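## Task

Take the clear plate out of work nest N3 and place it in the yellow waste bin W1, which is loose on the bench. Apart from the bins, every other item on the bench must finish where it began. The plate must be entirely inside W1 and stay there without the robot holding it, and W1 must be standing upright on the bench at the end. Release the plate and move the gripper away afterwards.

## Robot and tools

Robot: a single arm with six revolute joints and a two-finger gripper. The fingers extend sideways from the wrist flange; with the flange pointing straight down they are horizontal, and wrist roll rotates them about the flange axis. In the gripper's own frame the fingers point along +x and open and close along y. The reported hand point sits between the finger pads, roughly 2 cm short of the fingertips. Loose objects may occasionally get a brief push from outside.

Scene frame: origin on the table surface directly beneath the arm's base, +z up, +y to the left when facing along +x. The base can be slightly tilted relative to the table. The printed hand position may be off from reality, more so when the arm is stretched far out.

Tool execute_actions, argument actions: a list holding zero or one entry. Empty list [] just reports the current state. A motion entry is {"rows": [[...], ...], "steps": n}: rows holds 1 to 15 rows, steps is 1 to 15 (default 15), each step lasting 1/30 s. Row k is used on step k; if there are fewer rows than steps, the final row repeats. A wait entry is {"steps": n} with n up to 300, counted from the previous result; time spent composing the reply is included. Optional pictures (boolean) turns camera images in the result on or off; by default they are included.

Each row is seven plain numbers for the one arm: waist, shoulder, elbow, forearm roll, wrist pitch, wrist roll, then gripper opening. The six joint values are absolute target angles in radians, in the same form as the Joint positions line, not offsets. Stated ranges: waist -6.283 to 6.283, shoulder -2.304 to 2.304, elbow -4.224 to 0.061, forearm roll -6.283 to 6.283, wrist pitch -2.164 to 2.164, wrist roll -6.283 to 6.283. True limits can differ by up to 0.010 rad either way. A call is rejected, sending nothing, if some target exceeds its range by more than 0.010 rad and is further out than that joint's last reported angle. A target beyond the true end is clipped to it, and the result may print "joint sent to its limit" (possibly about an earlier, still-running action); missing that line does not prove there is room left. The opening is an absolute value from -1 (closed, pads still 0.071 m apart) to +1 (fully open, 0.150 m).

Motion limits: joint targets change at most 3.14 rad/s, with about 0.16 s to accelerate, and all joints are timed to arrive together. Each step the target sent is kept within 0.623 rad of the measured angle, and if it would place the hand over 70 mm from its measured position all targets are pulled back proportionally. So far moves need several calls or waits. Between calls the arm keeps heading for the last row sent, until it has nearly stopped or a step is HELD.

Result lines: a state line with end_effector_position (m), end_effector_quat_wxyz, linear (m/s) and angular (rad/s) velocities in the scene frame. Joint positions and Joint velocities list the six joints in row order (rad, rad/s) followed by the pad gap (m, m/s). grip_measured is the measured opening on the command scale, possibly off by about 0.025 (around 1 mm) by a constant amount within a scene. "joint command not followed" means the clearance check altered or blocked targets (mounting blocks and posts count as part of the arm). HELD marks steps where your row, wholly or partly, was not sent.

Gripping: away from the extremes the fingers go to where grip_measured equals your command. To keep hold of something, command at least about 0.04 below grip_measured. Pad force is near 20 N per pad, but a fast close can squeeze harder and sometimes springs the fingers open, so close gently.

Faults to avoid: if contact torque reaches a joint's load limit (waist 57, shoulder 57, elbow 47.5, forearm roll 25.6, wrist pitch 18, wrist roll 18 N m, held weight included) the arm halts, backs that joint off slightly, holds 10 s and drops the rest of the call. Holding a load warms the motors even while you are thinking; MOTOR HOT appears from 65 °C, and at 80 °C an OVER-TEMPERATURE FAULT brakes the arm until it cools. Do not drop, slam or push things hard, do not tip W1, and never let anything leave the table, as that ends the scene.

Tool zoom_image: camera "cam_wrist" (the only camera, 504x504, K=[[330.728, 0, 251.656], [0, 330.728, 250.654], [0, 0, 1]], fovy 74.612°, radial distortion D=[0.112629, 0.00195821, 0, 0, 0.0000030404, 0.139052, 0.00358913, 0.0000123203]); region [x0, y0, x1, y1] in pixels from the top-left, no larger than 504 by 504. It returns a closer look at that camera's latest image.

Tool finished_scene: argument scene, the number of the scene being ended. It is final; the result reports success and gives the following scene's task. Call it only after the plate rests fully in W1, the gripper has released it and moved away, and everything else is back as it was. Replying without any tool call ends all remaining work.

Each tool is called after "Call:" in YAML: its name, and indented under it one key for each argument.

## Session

Call:
execute_actions:
  actions: []

Scene clock: 0.00 s of 7200.00 s.
end_effector_position=(+0.1891, -0.3909, +0.3573) grip_measured=+1.00 end_effector_quat_wxyz=(+0.298, -0.372, -0.153, +0.866) end_effector_velocity=(-0.000, +0.000, +0.000) end_effector_angular_velocity=(+0.000, +0.000, -0.001)
Joint positions: [-1.495  0.359 -0.437  1.547 -1.019  1.041  0.15 ]
Joint velocities: [-0.     0.     0.    -0.     0.     0.001  0.   ]

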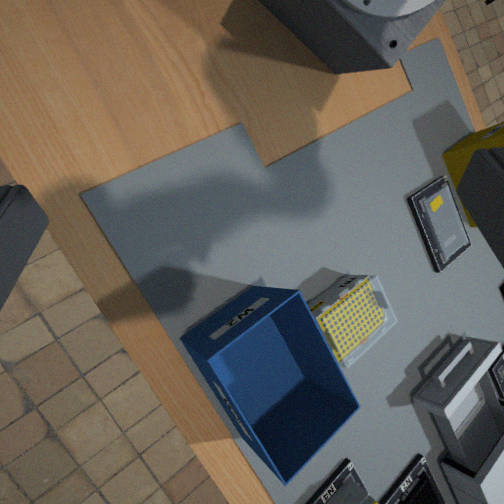

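Call:
zoom_image:
  camera: "cam_wrist"
  region: [280, 260, 504, 504]

Region (280, 260, 504, 504) of cam_wrist's 504x504 image, scaled by 2.066, with more detail than that image has; it fills the left 463 columns of this view, and the rest is white.

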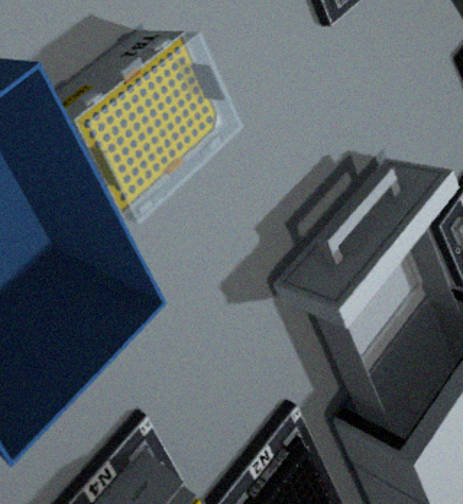

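Call:
execute_actions:
  actions:
    - {"rows":[[0.3,-0.3,-0.602,-1.277,-0.61,0.6,1]],"steps":15}
  pictures: false

Call:
execute_actions:
  actions:
    - {"steps":45}

Scene clock: 5.67 s of 7200.00 s.
end_effector_position=(+0.2627, -0.3496, +0.2182) grip_measured=+1.00 end_effector_quat_wxyz=(-0.332, -0.206, -0.397, +0.831) end_effector_velocity=(+0.399, +0.178, -0.147) end_effector_angular_velocity=(+0.300, -0.978, +2.933)
Joint positions: [-0.822 -0.115 -0.556  0.874 -0.724  0.723  0.15 ]
Joint velocities: [ 1.474 -0.505 -0.125 -1.474  0.311 -0.337  0.   ]
Steps of this call (steps 1 to 90: nothing new was sent; then 2.17 s passed at rest; steps 91 to 105: all 15 steps of this action). Readings (joint positions):
91: [-1.494 0.359 -0.437 1.546 -1.019 1.041]
92: [-1.487 0.352 -0.440 1.539 -1.013 1.035]
94: [-1.428 0.294 -0.457 1.479 -0.973 0.991]
98: [-1.207 0.090 -0.506 1.259 -0.849 0.858]
105: the state above

Scene clock: 7.17 s of 7200.00 s.
end_effector_position=(+0.5437, +0.0893, +0.3643) grip_measured=+1.00 end_effector_quat_wxyz=(+0.889, -0.001, +0.001, +0.459) end_effector_velocity=(-0.003, +0.006, +0.003) end_effector_angular_velocity=(+0.001, -0.025, +0.042)
Joint positions: [ 0.299 -0.3   -0.602 -1.273 -0.61   0.6    0.15 ]
Joint velocities: [ 0.006 -0.001  0.001 -0.043  0.001 -0.001  0.   ]
Steps of this call (steps 1 to 45: the robot went on to your last target). Readings (joint positions):
1: [-0.773 -0.131 -0.560 0.826 -0.714 0.712]
2: [-0.727 -0.145 -0.563 0.779 -0.706 0.703]
4: [-0.637 -0.168 -0.569 0.689 -0.691 0.687]
8: [-0.470 -0.202 -0.578 0.522 -0.670 0.665]
45: the state above

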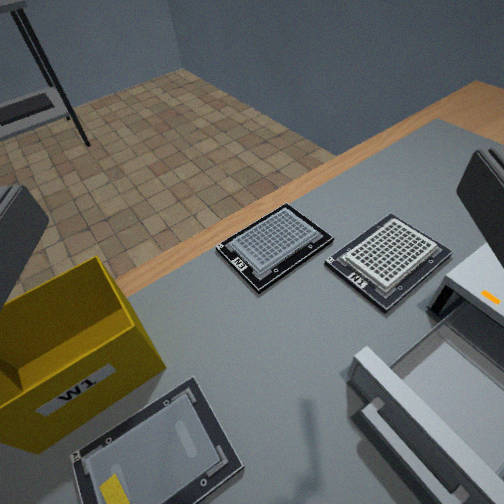

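Call:
execute_actions:
  actions:
    - {"rows":[[0.52,-1.43,-1.74,-1.13,-0.66,1.66,0.15]],"steps":15}
  pictures: false

Call:
execute_actions:
  actions:
    - {"steps":12}
  pictures: false

Call:
execute_actions:
  actions:
    - {"rows":[[0.4555,-1.594,-1.900,-1.147,-0.653,1.628,0.15]],"steps":15}

Scene clock: 11.40 s of 7200.00 s.
end_effector_position=(+0.6970, +0.2137, +0.3027) grip_measured=+0.15 end_effector_quat_wxyz=(+0.974, +0.001, -0.008, +0.228) end_effector_velocity=(+0.251, +0.297, -0.273) end_effector_angular_velocity=(+0.033, -0.013, -1.304)
Joint positions: [ 0.437 -0.835 -1.14  -1.186 -0.641  1.136  0.116]
Joint velocities: [ 0.222 -1.422 -1.424  0.146 -0.051  1.371  0.   ]
Steps of this call (steps 1 to 15: the robot went on to your last target; steps 16 to 90: nothing new was sent; then 0.73 s passed at rest; steps 91 to 105: all 15 steps of this action). Readings (joint positions):
91: [0.300 -0.301 -0.603 -1.277 -0.610 0.601]
92: [0.303 -0.307 -0.610 -1.275 -0.611 0.609]
94: [0.322 -0.363 -0.666 -1.262 -0.616 0.667]
98: [0.373 -0.525 -0.828 -1.228 -0.627 0.827]
105: the state above

Scene clock: 11.80 s of 7200.00 s.
end_effector_position=(+0.7200, +0.3231, +0.1698) grip_measured=+0.15 end_effector_quat_wxyz=(+1.000, +0.005, -0.011, -0.003) end_effector_velocity=(-0.097, +0.114, -0.204) end_effector_angular_velocity=(-0.013, +0.047, -0.480)
Joint positions: [ 0.515 -1.395 -1.7   -1.133 -0.658  1.625  0.116]
Joint velocities: [ 0.098 -0.677 -0.605  0.062 -0.017  0.552  0.   ]
Steps of this call (steps 1 to 12: the robot went on to your last target). Readings (joint positions):
1: [0.444 -0.883 -1.187 -1.181 -0.642 1.181]
2: [0.450 -0.931 -1.236 -1.177 -0.644 1.224]
4: [0.464 -1.029 -1.334 -1.168 -0.647 1.309]
8: [0.492 -1.227 -1.535 -1.149 -0.653 1.482]
12: the state above

Scene clock: 12.30 s of 7200.00 s.
end_effector_position=(+0.7197, +0.3276, +0.0826) grip_measured=+0.15 end_effector_quat_wxyz=(+1.000, +0.000, -0.002, -0.024) end_effector_velocity=(-0.006, -0.000, -0.010) end_effector_angular_velocity=(-0.005, +0.009, +0.001)
Joint positions: [ 0.456 -1.592 -1.9   -1.147 -0.653  1.628  0.116]
Joint velocities: [-0.004 -0.014 -0.004  0.     0.     0.001  0.   ]
Steps of this call (steps 1 to 15: all 15 steps of this action). Readings (joint positions):
1: [0.517 -1.413 -1.716 -1.132 -0.658 1.639]
2: [0.515 -1.428 -1.733 -1.133 -0.658 1.644]
4: [0.494 -1.484 -1.798 -1.139 -0.656 1.639]
8: [0.457 -1.584 -1.883 -1.146 -0.654 1.629]
15: the state above

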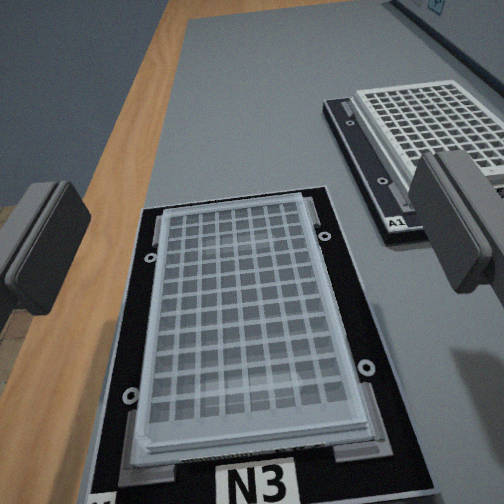

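Call:
execute_actions:
  actions:
    - {"rows":[[0.4215,-1.7008,-2.0528,-1.12,-0.663,1.529,0.15]],"steps":15}

Scene clock: 18.93 s of 7200.00 s.
end_effector_position=(+0.7320, +0.3347, +0.0454) grip_measured=+0.15 end_effector_quat_wxyz=(+1.000, -0.000, -0.002, -0.012) end_effector_velocity=(-0.003, -0.000, -0.005) end_effector_angular_velocity=(-0.004, +0.005, +0.003)
Joint positions: [ 0.422 -1.7   -2.052 -1.12  -0.663  1.529  0.116]
Joint velocities: [-0.003 -0.007 -0.003 -0.    -0.001 -0.003  0.   ]
Steps of this call (steps 1 to 15: the robot went on to your last target; steps 16 to 90: nothing new was sent; then 3.13 s passed at rest; steps 91 to 105: all 15 steps of this action). Readings (joint positions):
91: [0.455 -1.594 -1.901 -1.147 -0.653 1.627]
92: [0.454 -1.599 -1.909 -1.145 -0.654 1.622]
94: [0.443 -1.636 -1.965 -1.136 -0.657 1.586]
98: [0.422 -1.697 -2.041 -1.122 -0.662 1.536]
105: the state above

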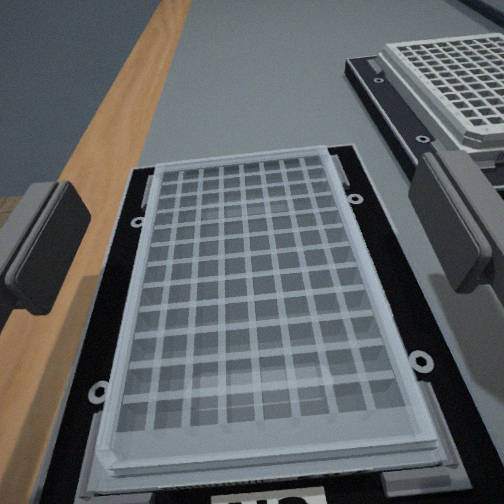

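Call:
execute_actions:
  actions:
    - {"rows":[[0.4175,-1.7125,-2.0668,-1.12,-0.663,1.525,0.15],[0.4175,-1.7125,-2.0668,-1.12,-0.663,1.525,0.15],[0.4135,-1.724,-2.0808,-1.121,-0.663,1.52,0.15],[0.4135,-1.724,-2.0808,-1.121,-0.663,1.52,0.15],[0.4095,-1.736,-2.0947,-1.121,-0.662,1.516,0.15],[0.4095,-1.736,-2.0947,-1.121,-0.662,1.516,0.15],[0.4054,-1.7477,-2.1087,-1.122,-0.662,1.512,0.15],[0.4054,-1.7477,-2.1087,-1.122,-0.662,1.512,0.15],[0.4054,-1.7477,-2.1087,-1.122,-0.662,1.512,0.0],[0.4054,-1.7477,-2.1087,-1.122,-0.662,1.512,-0.15],[0.4054,-1.7477,-2.1087,-1.122,-0.662,1.512,-0.3],[0.4054,-1.7477,-2.1087,-1.122,-0.662,1.512,-0.4],[0.4054,-1.7477,-2.1087,-1.122,-0.662,1.512,-0.45]],"steps":15}

Scene clock: 25.60 s of 7200.00 s.
end_effector_position=(+0.7324, +0.3344, +0.0267) grip_measured=-0.45 end_effector_quat_wxyz=(+1.000, -0.000, -0.002, -0.012) end_effector_velocity=(-0.000, -0.000, -0.001) end_effector_angular_velocity=(-0.002, +0.000, +0.000)
Joint positions: [ 0.406 -1.747 -2.109 -1.122 -0.662  1.512  0.093]
Joint velocities: [-0.001 -0.004 -0.004  0.    -0.002 -0.001 -0.003]
Steps of this call (steps 1 to 15: the robot went on to your last target; steps 16 to 90: nothing new was sent; then 3.17 s passed at rest; steps 91 to 105: all 15 steps of this action). Readings (joint positions):
91: [0.421 -1.701 -2.053 -1.120 -0.663 1.529]
92: [0.421 -1.704 -2.058 -1.120 -0.663 1.528]
94: [0.417 -1.713 -2.068 -1.120 -0.663 1.524]
98: [0.409 -1.736 -2.095 -1.121 -0.662 1.516]
105: the state above

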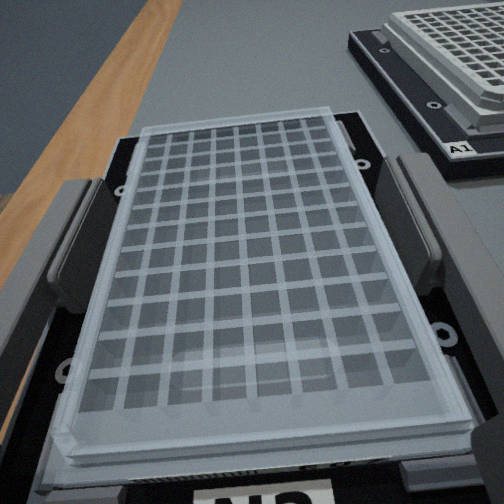

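Call:
execute_actions:
  actions:
    - {"rows":[[0.4037,-1.7527,-2.1147,-1.122,-0.662,1.51,-0.45],[0.4037,-1.7527,-2.1147,-1.122,-0.662,1.51,-0.45],[0.4037,-1.7527,-2.1147,-1.122,-0.662,1.51,-0.45],[0.4037,-1.7527,-2.1147,-1.122,-0.662,1.51,-0.45],[0.4037,-1.7527,-2.1147,-1.122,-0.662,1.51,-0.5],[0.4037,-1.7527,-2.1147,-1.122,-0.662,1.51,-0.54],[0.4037,-1.7527,-2.1147,-1.122,-0.662,1.51,-0.57],[0.4037,-1.7527,-2.1147,-1.122,-0.662,1.51,-0.6],[0.4037,-1.7527,-2.1147,-1.122,-0.662,1.51,-0.63],[0.4037,-1.7527,-2.1147,-1.122,-0.662,1.51,-0.66],[0.4037,-1.7527,-2.1147,-1.122,-0.662,1.51,-0.7],[0.4037,-1.7527,-2.1147,-1.122,-0.662,1.51,-0.75]],"steps":15}

Call:
execute_actions:
  actions:
    - {"rows":[[0.4054,-1.7477,-2.1087,-1.122,-0.662,1.512,-0.75],[0.4095,-1.736,-2.0947,-1.121,-0.662,1.516,-0.75],[0.4095,-1.736,-2.0947,-1.121,-0.662,1.516,-0.75],[0.4135,-1.724,-2.0808,-1.121,-0.663,1.52,-0.75],[0.4135,-1.724,-2.0808,-1.121,-0.663,1.52,-0.75],[0.4175,-1.7125,-2.0668,-1.12,-0.663,1.525,-0.75],[0.4175,-1.7125,-2.0668,-1.12,-0.663,1.525,-0.75],[0.4215,-1.7008,-2.0528,-1.12,-0.663,1.529,-0.75],[0.4215,-1.7008,-2.0528,-1.12,-0.663,1.529,-0.75],[0.4375,-1.657,-2.002,-1.118,-0.664,1.545,-0.75]],"steps":15}

Scene clock: 32.57 s of 7200.00 s.
end_effector_position=(+0.7327, +0.3346, +0.0256) grip_measured=-0.59 end_effector_quat_wxyz=(+1.000, -0.000, -0.002, -0.012) end_effector_velocity=(+0.001, -0.000, +0.001) end_effector_angular_velocity=(+0.003, -0.001, -0.000)
Joint positions: [ 0.405 -1.751 -2.115 -1.122 -0.663  1.511  0.087]
Joint velocities: [-0.001  0.002  0.     0.     0.003 -0.001 -0.   ]
Steps of this call (steps 1 to 15: the robot went on to your last target; steps 16 to 90: nothing new was sent; then 3.47 s passed at rest; steps 91 to 105: all 15 steps of this action). Readings (joint positions):
91: [0.405 -1.748 -2.109 -1.122 -0.662 1.512]
92: [0.405 -1.749 -2.111 -1.122 -0.663 1.512]
94: [0.406 -1.751 -2.113 -1.122 -0.664 1.512]
98: [0.406 -1.752 -2.115 -1.122 -0.663 1.511]
105: the state above

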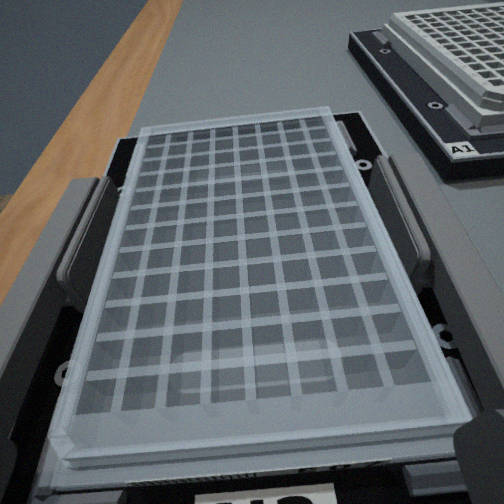

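Scene clock: 33.07 s of 7200.00 s.
end_effector_position=(+0.7315, +0.3352, +0.0620) grip_measured=-0.61 end_effector_quat_wxyz=(+1.000, -0.000, -0.002, -0.013) end_effector_velocity=(+0.010, -0.001, +0.040) end_effector_angular_velocity=(+0.012, -0.017, -0.010)
Joint positions: [ 0.436 -1.661 -2.007 -1.118 -0.665  1.543  0.087]
Joint velocities: [ 0.025  0.083  0.076 -0.     0.002  0.028  0.   ]
Steps of this call (steps 1 to 15: all 15 steps of this action). Readings (joint positions):
1: [0.405 -1.751 -2.114 -1.122 -0.663 1.511]
2: [0.405 -1.749 -2.112 -1.122 -0.662 1.511]
4: [0.406 -1.742 -2.100 -1.121 -0.660 1.513]
8: [0.414 -1.720 -2.073 -1.120 -0.663 1.522]
15: the state above

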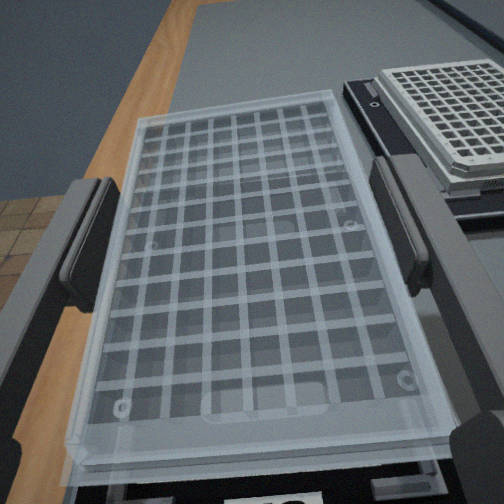

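Lifted (no lid, just transparent). On to the bin.

Call:
execute_actions:
  actions:
    - {"rows":[[0.52,-1.43,-1.74,-1.13,-0.66,1.55,-0.75]],"steps":8}
  pictures: false

Call:
execute_actions:
  actions:
    - {"rows":[[0.64,-1.27,-1.46,-1.0,-0.9,1.0,-0.75]],"steps":10}
  pictures: false

Call:
execute_actions:
  actions:
    - {"rows":[[0.7643,-1.2102,-1.2749,-0.844,-1.442,0.238,-0.75]],"steps":15}
  pictures: false

Call:
execute_actions:
  actions:
    - {"steps":12}

Scene clock: 37.53 s of 7200.00 s.
end_effector_position=(+0.7241, +0.3448, +0.1496) grip_measured=-0.61 end_effector_quat_wxyz=(+1.000, +0.006, -0.013, +0.026) end_effector_velocity=(-0.026, +0.019, +0.320) end_effector_angular_velocity=(+0.065, -0.120, +0.238)
Joint positions: [ 0.509 -1.465 -1.785 -1.128 -0.661  1.549  0.087]
Joint velocities: [ 0.251  0.672  0.702 -0.033  0.009  0.014  0.   ]
Steps of this call (steps 1 to 15: the robot went on to your last target; steps 16 to 90: nothing new was sent; then 1.20 s passed at rest; steps 91 to 98: all 8 steps of this action). Readings (joint positions):
91: [0.438 -1.656 -2.001 -1.118 -0.664 1.545]
92: [0.439 -1.651 -1.993 -1.118 -0.664 1.545]
94: [0.456 -1.603 -1.933 -1.121 -0.663 1.546]
98: the state above

Scene clock: 37.87 s of 7200.00 s.
end_effector_position=(+0.6303, +0.3822, +0.1897) grip_measured=-0.61 end_effector_quat_wxyz=(+0.959, -0.091, +0.043, +0.265) end_effector_velocity=(-0.395, +0.080, +0.094) end_effector_angular_velocity=(-0.734, +0.503, +1.756)
Joint positions: [ 0.612 -1.31  -1.528 -1.029 -0.844  1.13   0.087]
Joint velocities: [ 0.356  0.489  0.83   0.356 -0.668 -1.55  -0.   ]
Steps of this call (steps 1 to 10: all 10 steps of this action). Readings (joint positions):
1: [0.515 -1.447 -1.766 -1.129 -0.661 1.549]
2: [0.519 -1.437 -1.752 -1.126 -0.665 1.540]
4: [0.532 -1.417 -1.713 -1.110 -0.694 1.479]
8: [0.586 -1.345 -1.588 -1.055 -0.796 1.243]
10: the state above

Scene clock: 38.37 s of 7200.00 s.
end_effector_position=(+0.4231, +0.3381, +0.1817) grip_measured=-0.61 end_effector_quat_wxyz=(+0.685, -0.287, +0.271, +0.613) end_effector_velocity=(-0.325, -0.174, +0.037) end_effector_angular_velocity=(-0.876, +0.936, +1.079)
Joint positions: [ 0.751 -1.218 -1.296 -0.86  -1.386  0.327  0.087]
Joint velocities: [ 0.198  0.117  0.305  0.237 -0.8   -1.263  0.   ]
Steps of this call (steps 1 to 15: all 15 steps of this action). Readings (joint positions):
1: [0.623 -1.295 -1.503 -1.018 -0.866 1.082]
2: [0.633 -1.285 -1.483 -1.007 -0.891 1.036]
4: [0.655 -1.274 -1.448 -0.980 -0.975 0.937]
8: [0.695 -1.252 -1.385 -0.931 -1.144 0.710]
15: the state above

Scene clock: 38.77 s of 7200.00 s.
end_effector_position=(+0.4012, +0.3252, +0.1848) grip_measured=-0.61 end_effector_quat_wxyz=(+0.644, -0.297, +0.301, +0.638) end_effector_velocity=(-0.001, -0.000, +0.001) end_effector_angular_velocity=(-0.002, +0.003, +0.003)
Joint positions: [ 0.764 -1.21  -1.275 -0.844 -1.442  0.239  0.087]
Joint velocities: [ 0.002  0.001  0.001  0.002 -0.003 -0.004  0.   ]
Steps of this call (steps 1 to 12: the robot went on to your last target). Readings (joint positions):
1: [0.757 -1.215 -1.287 -0.853 -1.409 0.291]
2: [0.760 -1.213 -1.282 -0.849 -1.422 0.269]
4: [0.763 -1.211 -1.277 -0.846 -1.435 0.249]
8: [0.764 -1.210 -1.276 -0.845 -1.441 0.240]
12: the state above

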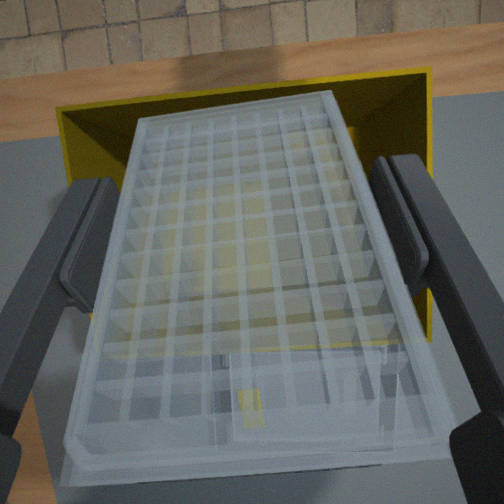

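Call:
execute_actions:
  actions:
    - {"rows":[[0.757,-1.2305,-1.291,-0.854,-1.436,0.245,-0.75],[0.7465,-1.2565,-1.308,-0.864,-1.435,0.25,-0.75],[0.7355,-1.277,-1.319,-0.877,-1.429,0.256,-0.75],[0.7245,-1.297,-1.33,-0.889,-1.424,0.263,-0.75],[0.7135,-1.317,-1.341,-0.901,-1.418,0.27,-0.75],[0.702,-1.3375,-1.353,-0.913,-1.412,0.277,-0.75],[0.6905,-1.358,-1.365,-0.926,-1.407,0.284,-0.75],[0.679,-1.378,-1.377,-0.938,-1.401,0.291,-0.75],[0.6675,-1.3985,-1.389,-0.95,-1.396,0.298,-0.75],[0.6615,-1.409,-1.395,-0.956,-1.393,0.301,-0.75],[0.6555,-1.419,-1.4016,-0.9626,-1.39,0.304,-0.75],[0.652,-1.427,-1.407,-0.967,-1.388,0.307,-0.75],[0.6485,-1.435,-1.413,-0.971,-1.386,0.309,-0.75]],"steps":15}
  pictures: false

Call:
execute_actions:
  actions:
    - {"rows":[[0.6445,-1.443,-1.418,-0.976,-1.384,0.311,-0.75]],"steps":10}

Scene clock: 48.73 s of 7200.00 s.
end_effector_position=(+0.4010, +0.3263, +0.0717) grip_measured=-0.61 end_effector_quat_wxyz=(+0.644, -0.297, +0.302, +0.637) end_effector_velocity=(-0.004, +0.004, -0.079) end_effector_angular_velocity=(+0.016, -0.006, -0.004)
Joint positions: [ 0.653 -1.426 -1.406 -0.966 -1.388  0.306  0.087]
Joint velocities: [-0.075 -0.155 -0.107 -0.088  0.042  0.049 -0.   ]
Steps of this call (steps 1 to 30: the robot went on to your last target; steps 31 to 90: nothing new was sent; then 6.47 s passed at rest; steps 91 to 105: all 15 steps of this action). Readings (joint positions):
91: [0.764 -1.211 -1.275 -0.844 -1.442 0.238]
92: [0.762 -1.216 -1.280 -0.847 -1.440 0.240]
94: [0.751 -1.243 -1.300 -0.860 -1.436 0.248]
98: [0.710 -1.322 -1.344 -0.904 -1.416 0.272]
105: the state above

Scene clock: 49.07 s of 7200.00 s.
end_effector_position=(+0.4012, +0.3270, +0.0637) grip_measured=-0.61 end_effector_quat_wxyz=(+0.644, -0.297, +0.300, +0.637) end_effector_velocity=(-0.001, +0.000, -0.002) end_effector_angular_velocity=(+0.001, +0.001, +0.001)
Joint positions: [ 0.645 -1.442 -1.418 -0.976 -1.384  0.311  0.087]
Joint velocities: [-0.001 -0.004 -0.001 -0.002  0.002  0.001  0.   ]
Steps of this call (steps 1 to 10: all 10 steps of this action). Readings (joint positions):
1: [0.651 -1.430 -1.409 -0.968 -1.387 0.307]
2: [0.649 -1.434 -1.412 -0.971 -1.386 0.309]
4: [0.646 -1.440 -1.416 -0.974 -1.385 0.310]
8: [0.645 -1.442 -1.418 -0.976 -1.384 0.311]
10: the state above

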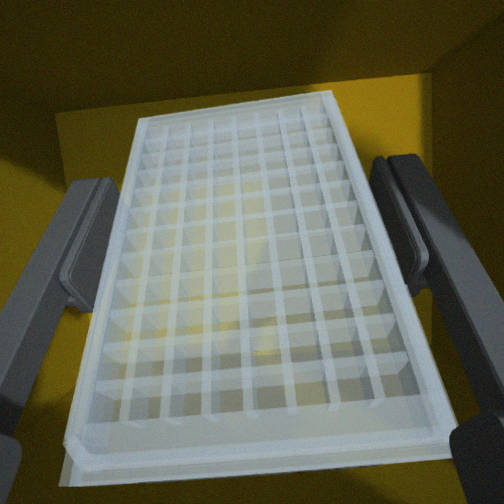

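Call:
execute_actions:
  actions:
    - {"rows":[[0.6415,-1.449,-1.422,-0.979,-1.383,0.313,-0.75],[0.6415,-1.449,-1.422,-0.979,-1.383,0.313,-0.75],[0.6415,-1.449,-1.422,-0.979,-1.383,0.313,-0.75],[0.6415,-1.449,-1.422,-0.979,-1.383,0.313,-0.75],[0.6415,-1.449,-1.422,-0.979,-1.383,0.313,-0.75],[0.6415,-1.449,-1.422,-0.979,-1.383,0.313,-0.6],[0.6415,-1.449,-1.422,-0.979,-1.383,0.313,-0.5],[0.6415,-1.449,-1.422,-0.979,-1.383,0.313,-0.3]],"steps":15}

Call:
execute_actions:
  actions:
    - {"rows":[[0.7643,-1.2102,-1.2749,-0.844,-1.442,0.238,-0.3]],"steps":15}

Scene clock: 53.83 s of 7200.00 s.
end_effector_position=(+0.4007, +0.3267, +0.0602) grip_measured=-0.30 end_effector_quat_wxyz=(+0.644, -0.297, +0.301, +0.637) end_effector_velocity=(+0.000, -0.000, -0.000) end_effector_angular_velocity=(+0.001, +0.001, -0.001)
Joint positions: [ 0.642 -1.449 -1.422 -0.979 -1.383  0.313  0.099]
Joint velocities: [-0.001  0.001  0.001 -0.     0.001 -0.001  0.   ]
Steps of this call (steps 1 to 15: the robot went on to your last target; steps 16 to 90: nothing new was sent; then 1.27 s passed at rest; steps 91 to 105: all 15 steps of this action). Readings (joint positions):
91: [0.644 -1.443 -1.418 -0.976 -1.384 0.311]
92: [0.644 -1.445 -1.420 -0.977 -1.384 0.312]
94: [0.642 -1.448 -1.421 -0.978 -1.383 0.313]
98: [0.642 -1.449 -1.422 -0.979 -1.383 0.313]
105: the state above

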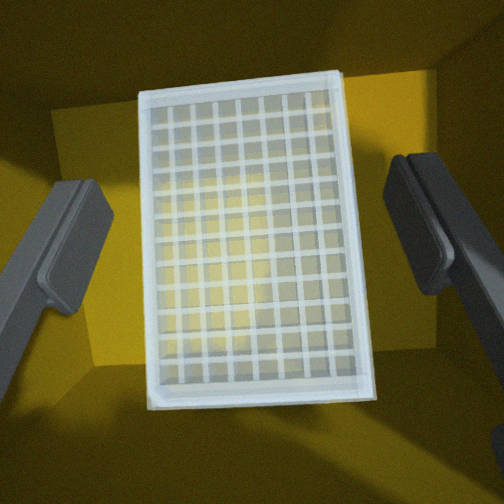

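Scene clock: 54.33 s of 7200.00 s.
end_effector_position=(+0.4004, +0.3248, +0.1832) grip_measured=-0.30 end_effector_quat_wxyz=(+0.643, -0.297, +0.302, +0.638) end_effector_velocity=(-0.002, -0.002, +0.006) end_effector_angular_velocity=(-0.002, +0.005, -0.001)
Joint positions: [ 0.763 -1.213 -1.275 -0.845 -1.441  0.238  0.099]
Joint velocities: [ 0.005  0.014  0.011  0.009 -0.003 -0.005  0.   ]
Steps of this call (steps 1 to 15: all 15 steps of this action). Readings (joint positions):
1: [0.642 -1.448 -1.422 -0.979 -1.383 0.313]
2: [0.645 -1.442 -1.416 -0.974 -1.385 0.310]
4: [0.671 -1.391 -1.381 -0.944 -1.398 0.293]
8: [0.740 -1.259 -1.307 -0.872 -1.430 0.254]
15: the state above

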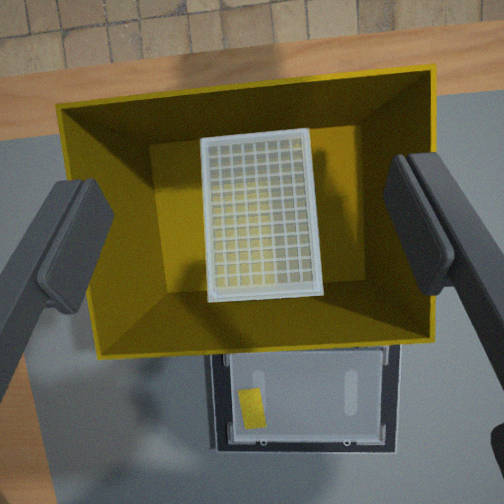

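Call:
finished_scene:
  scene: 2

The scene is finished: the task was done.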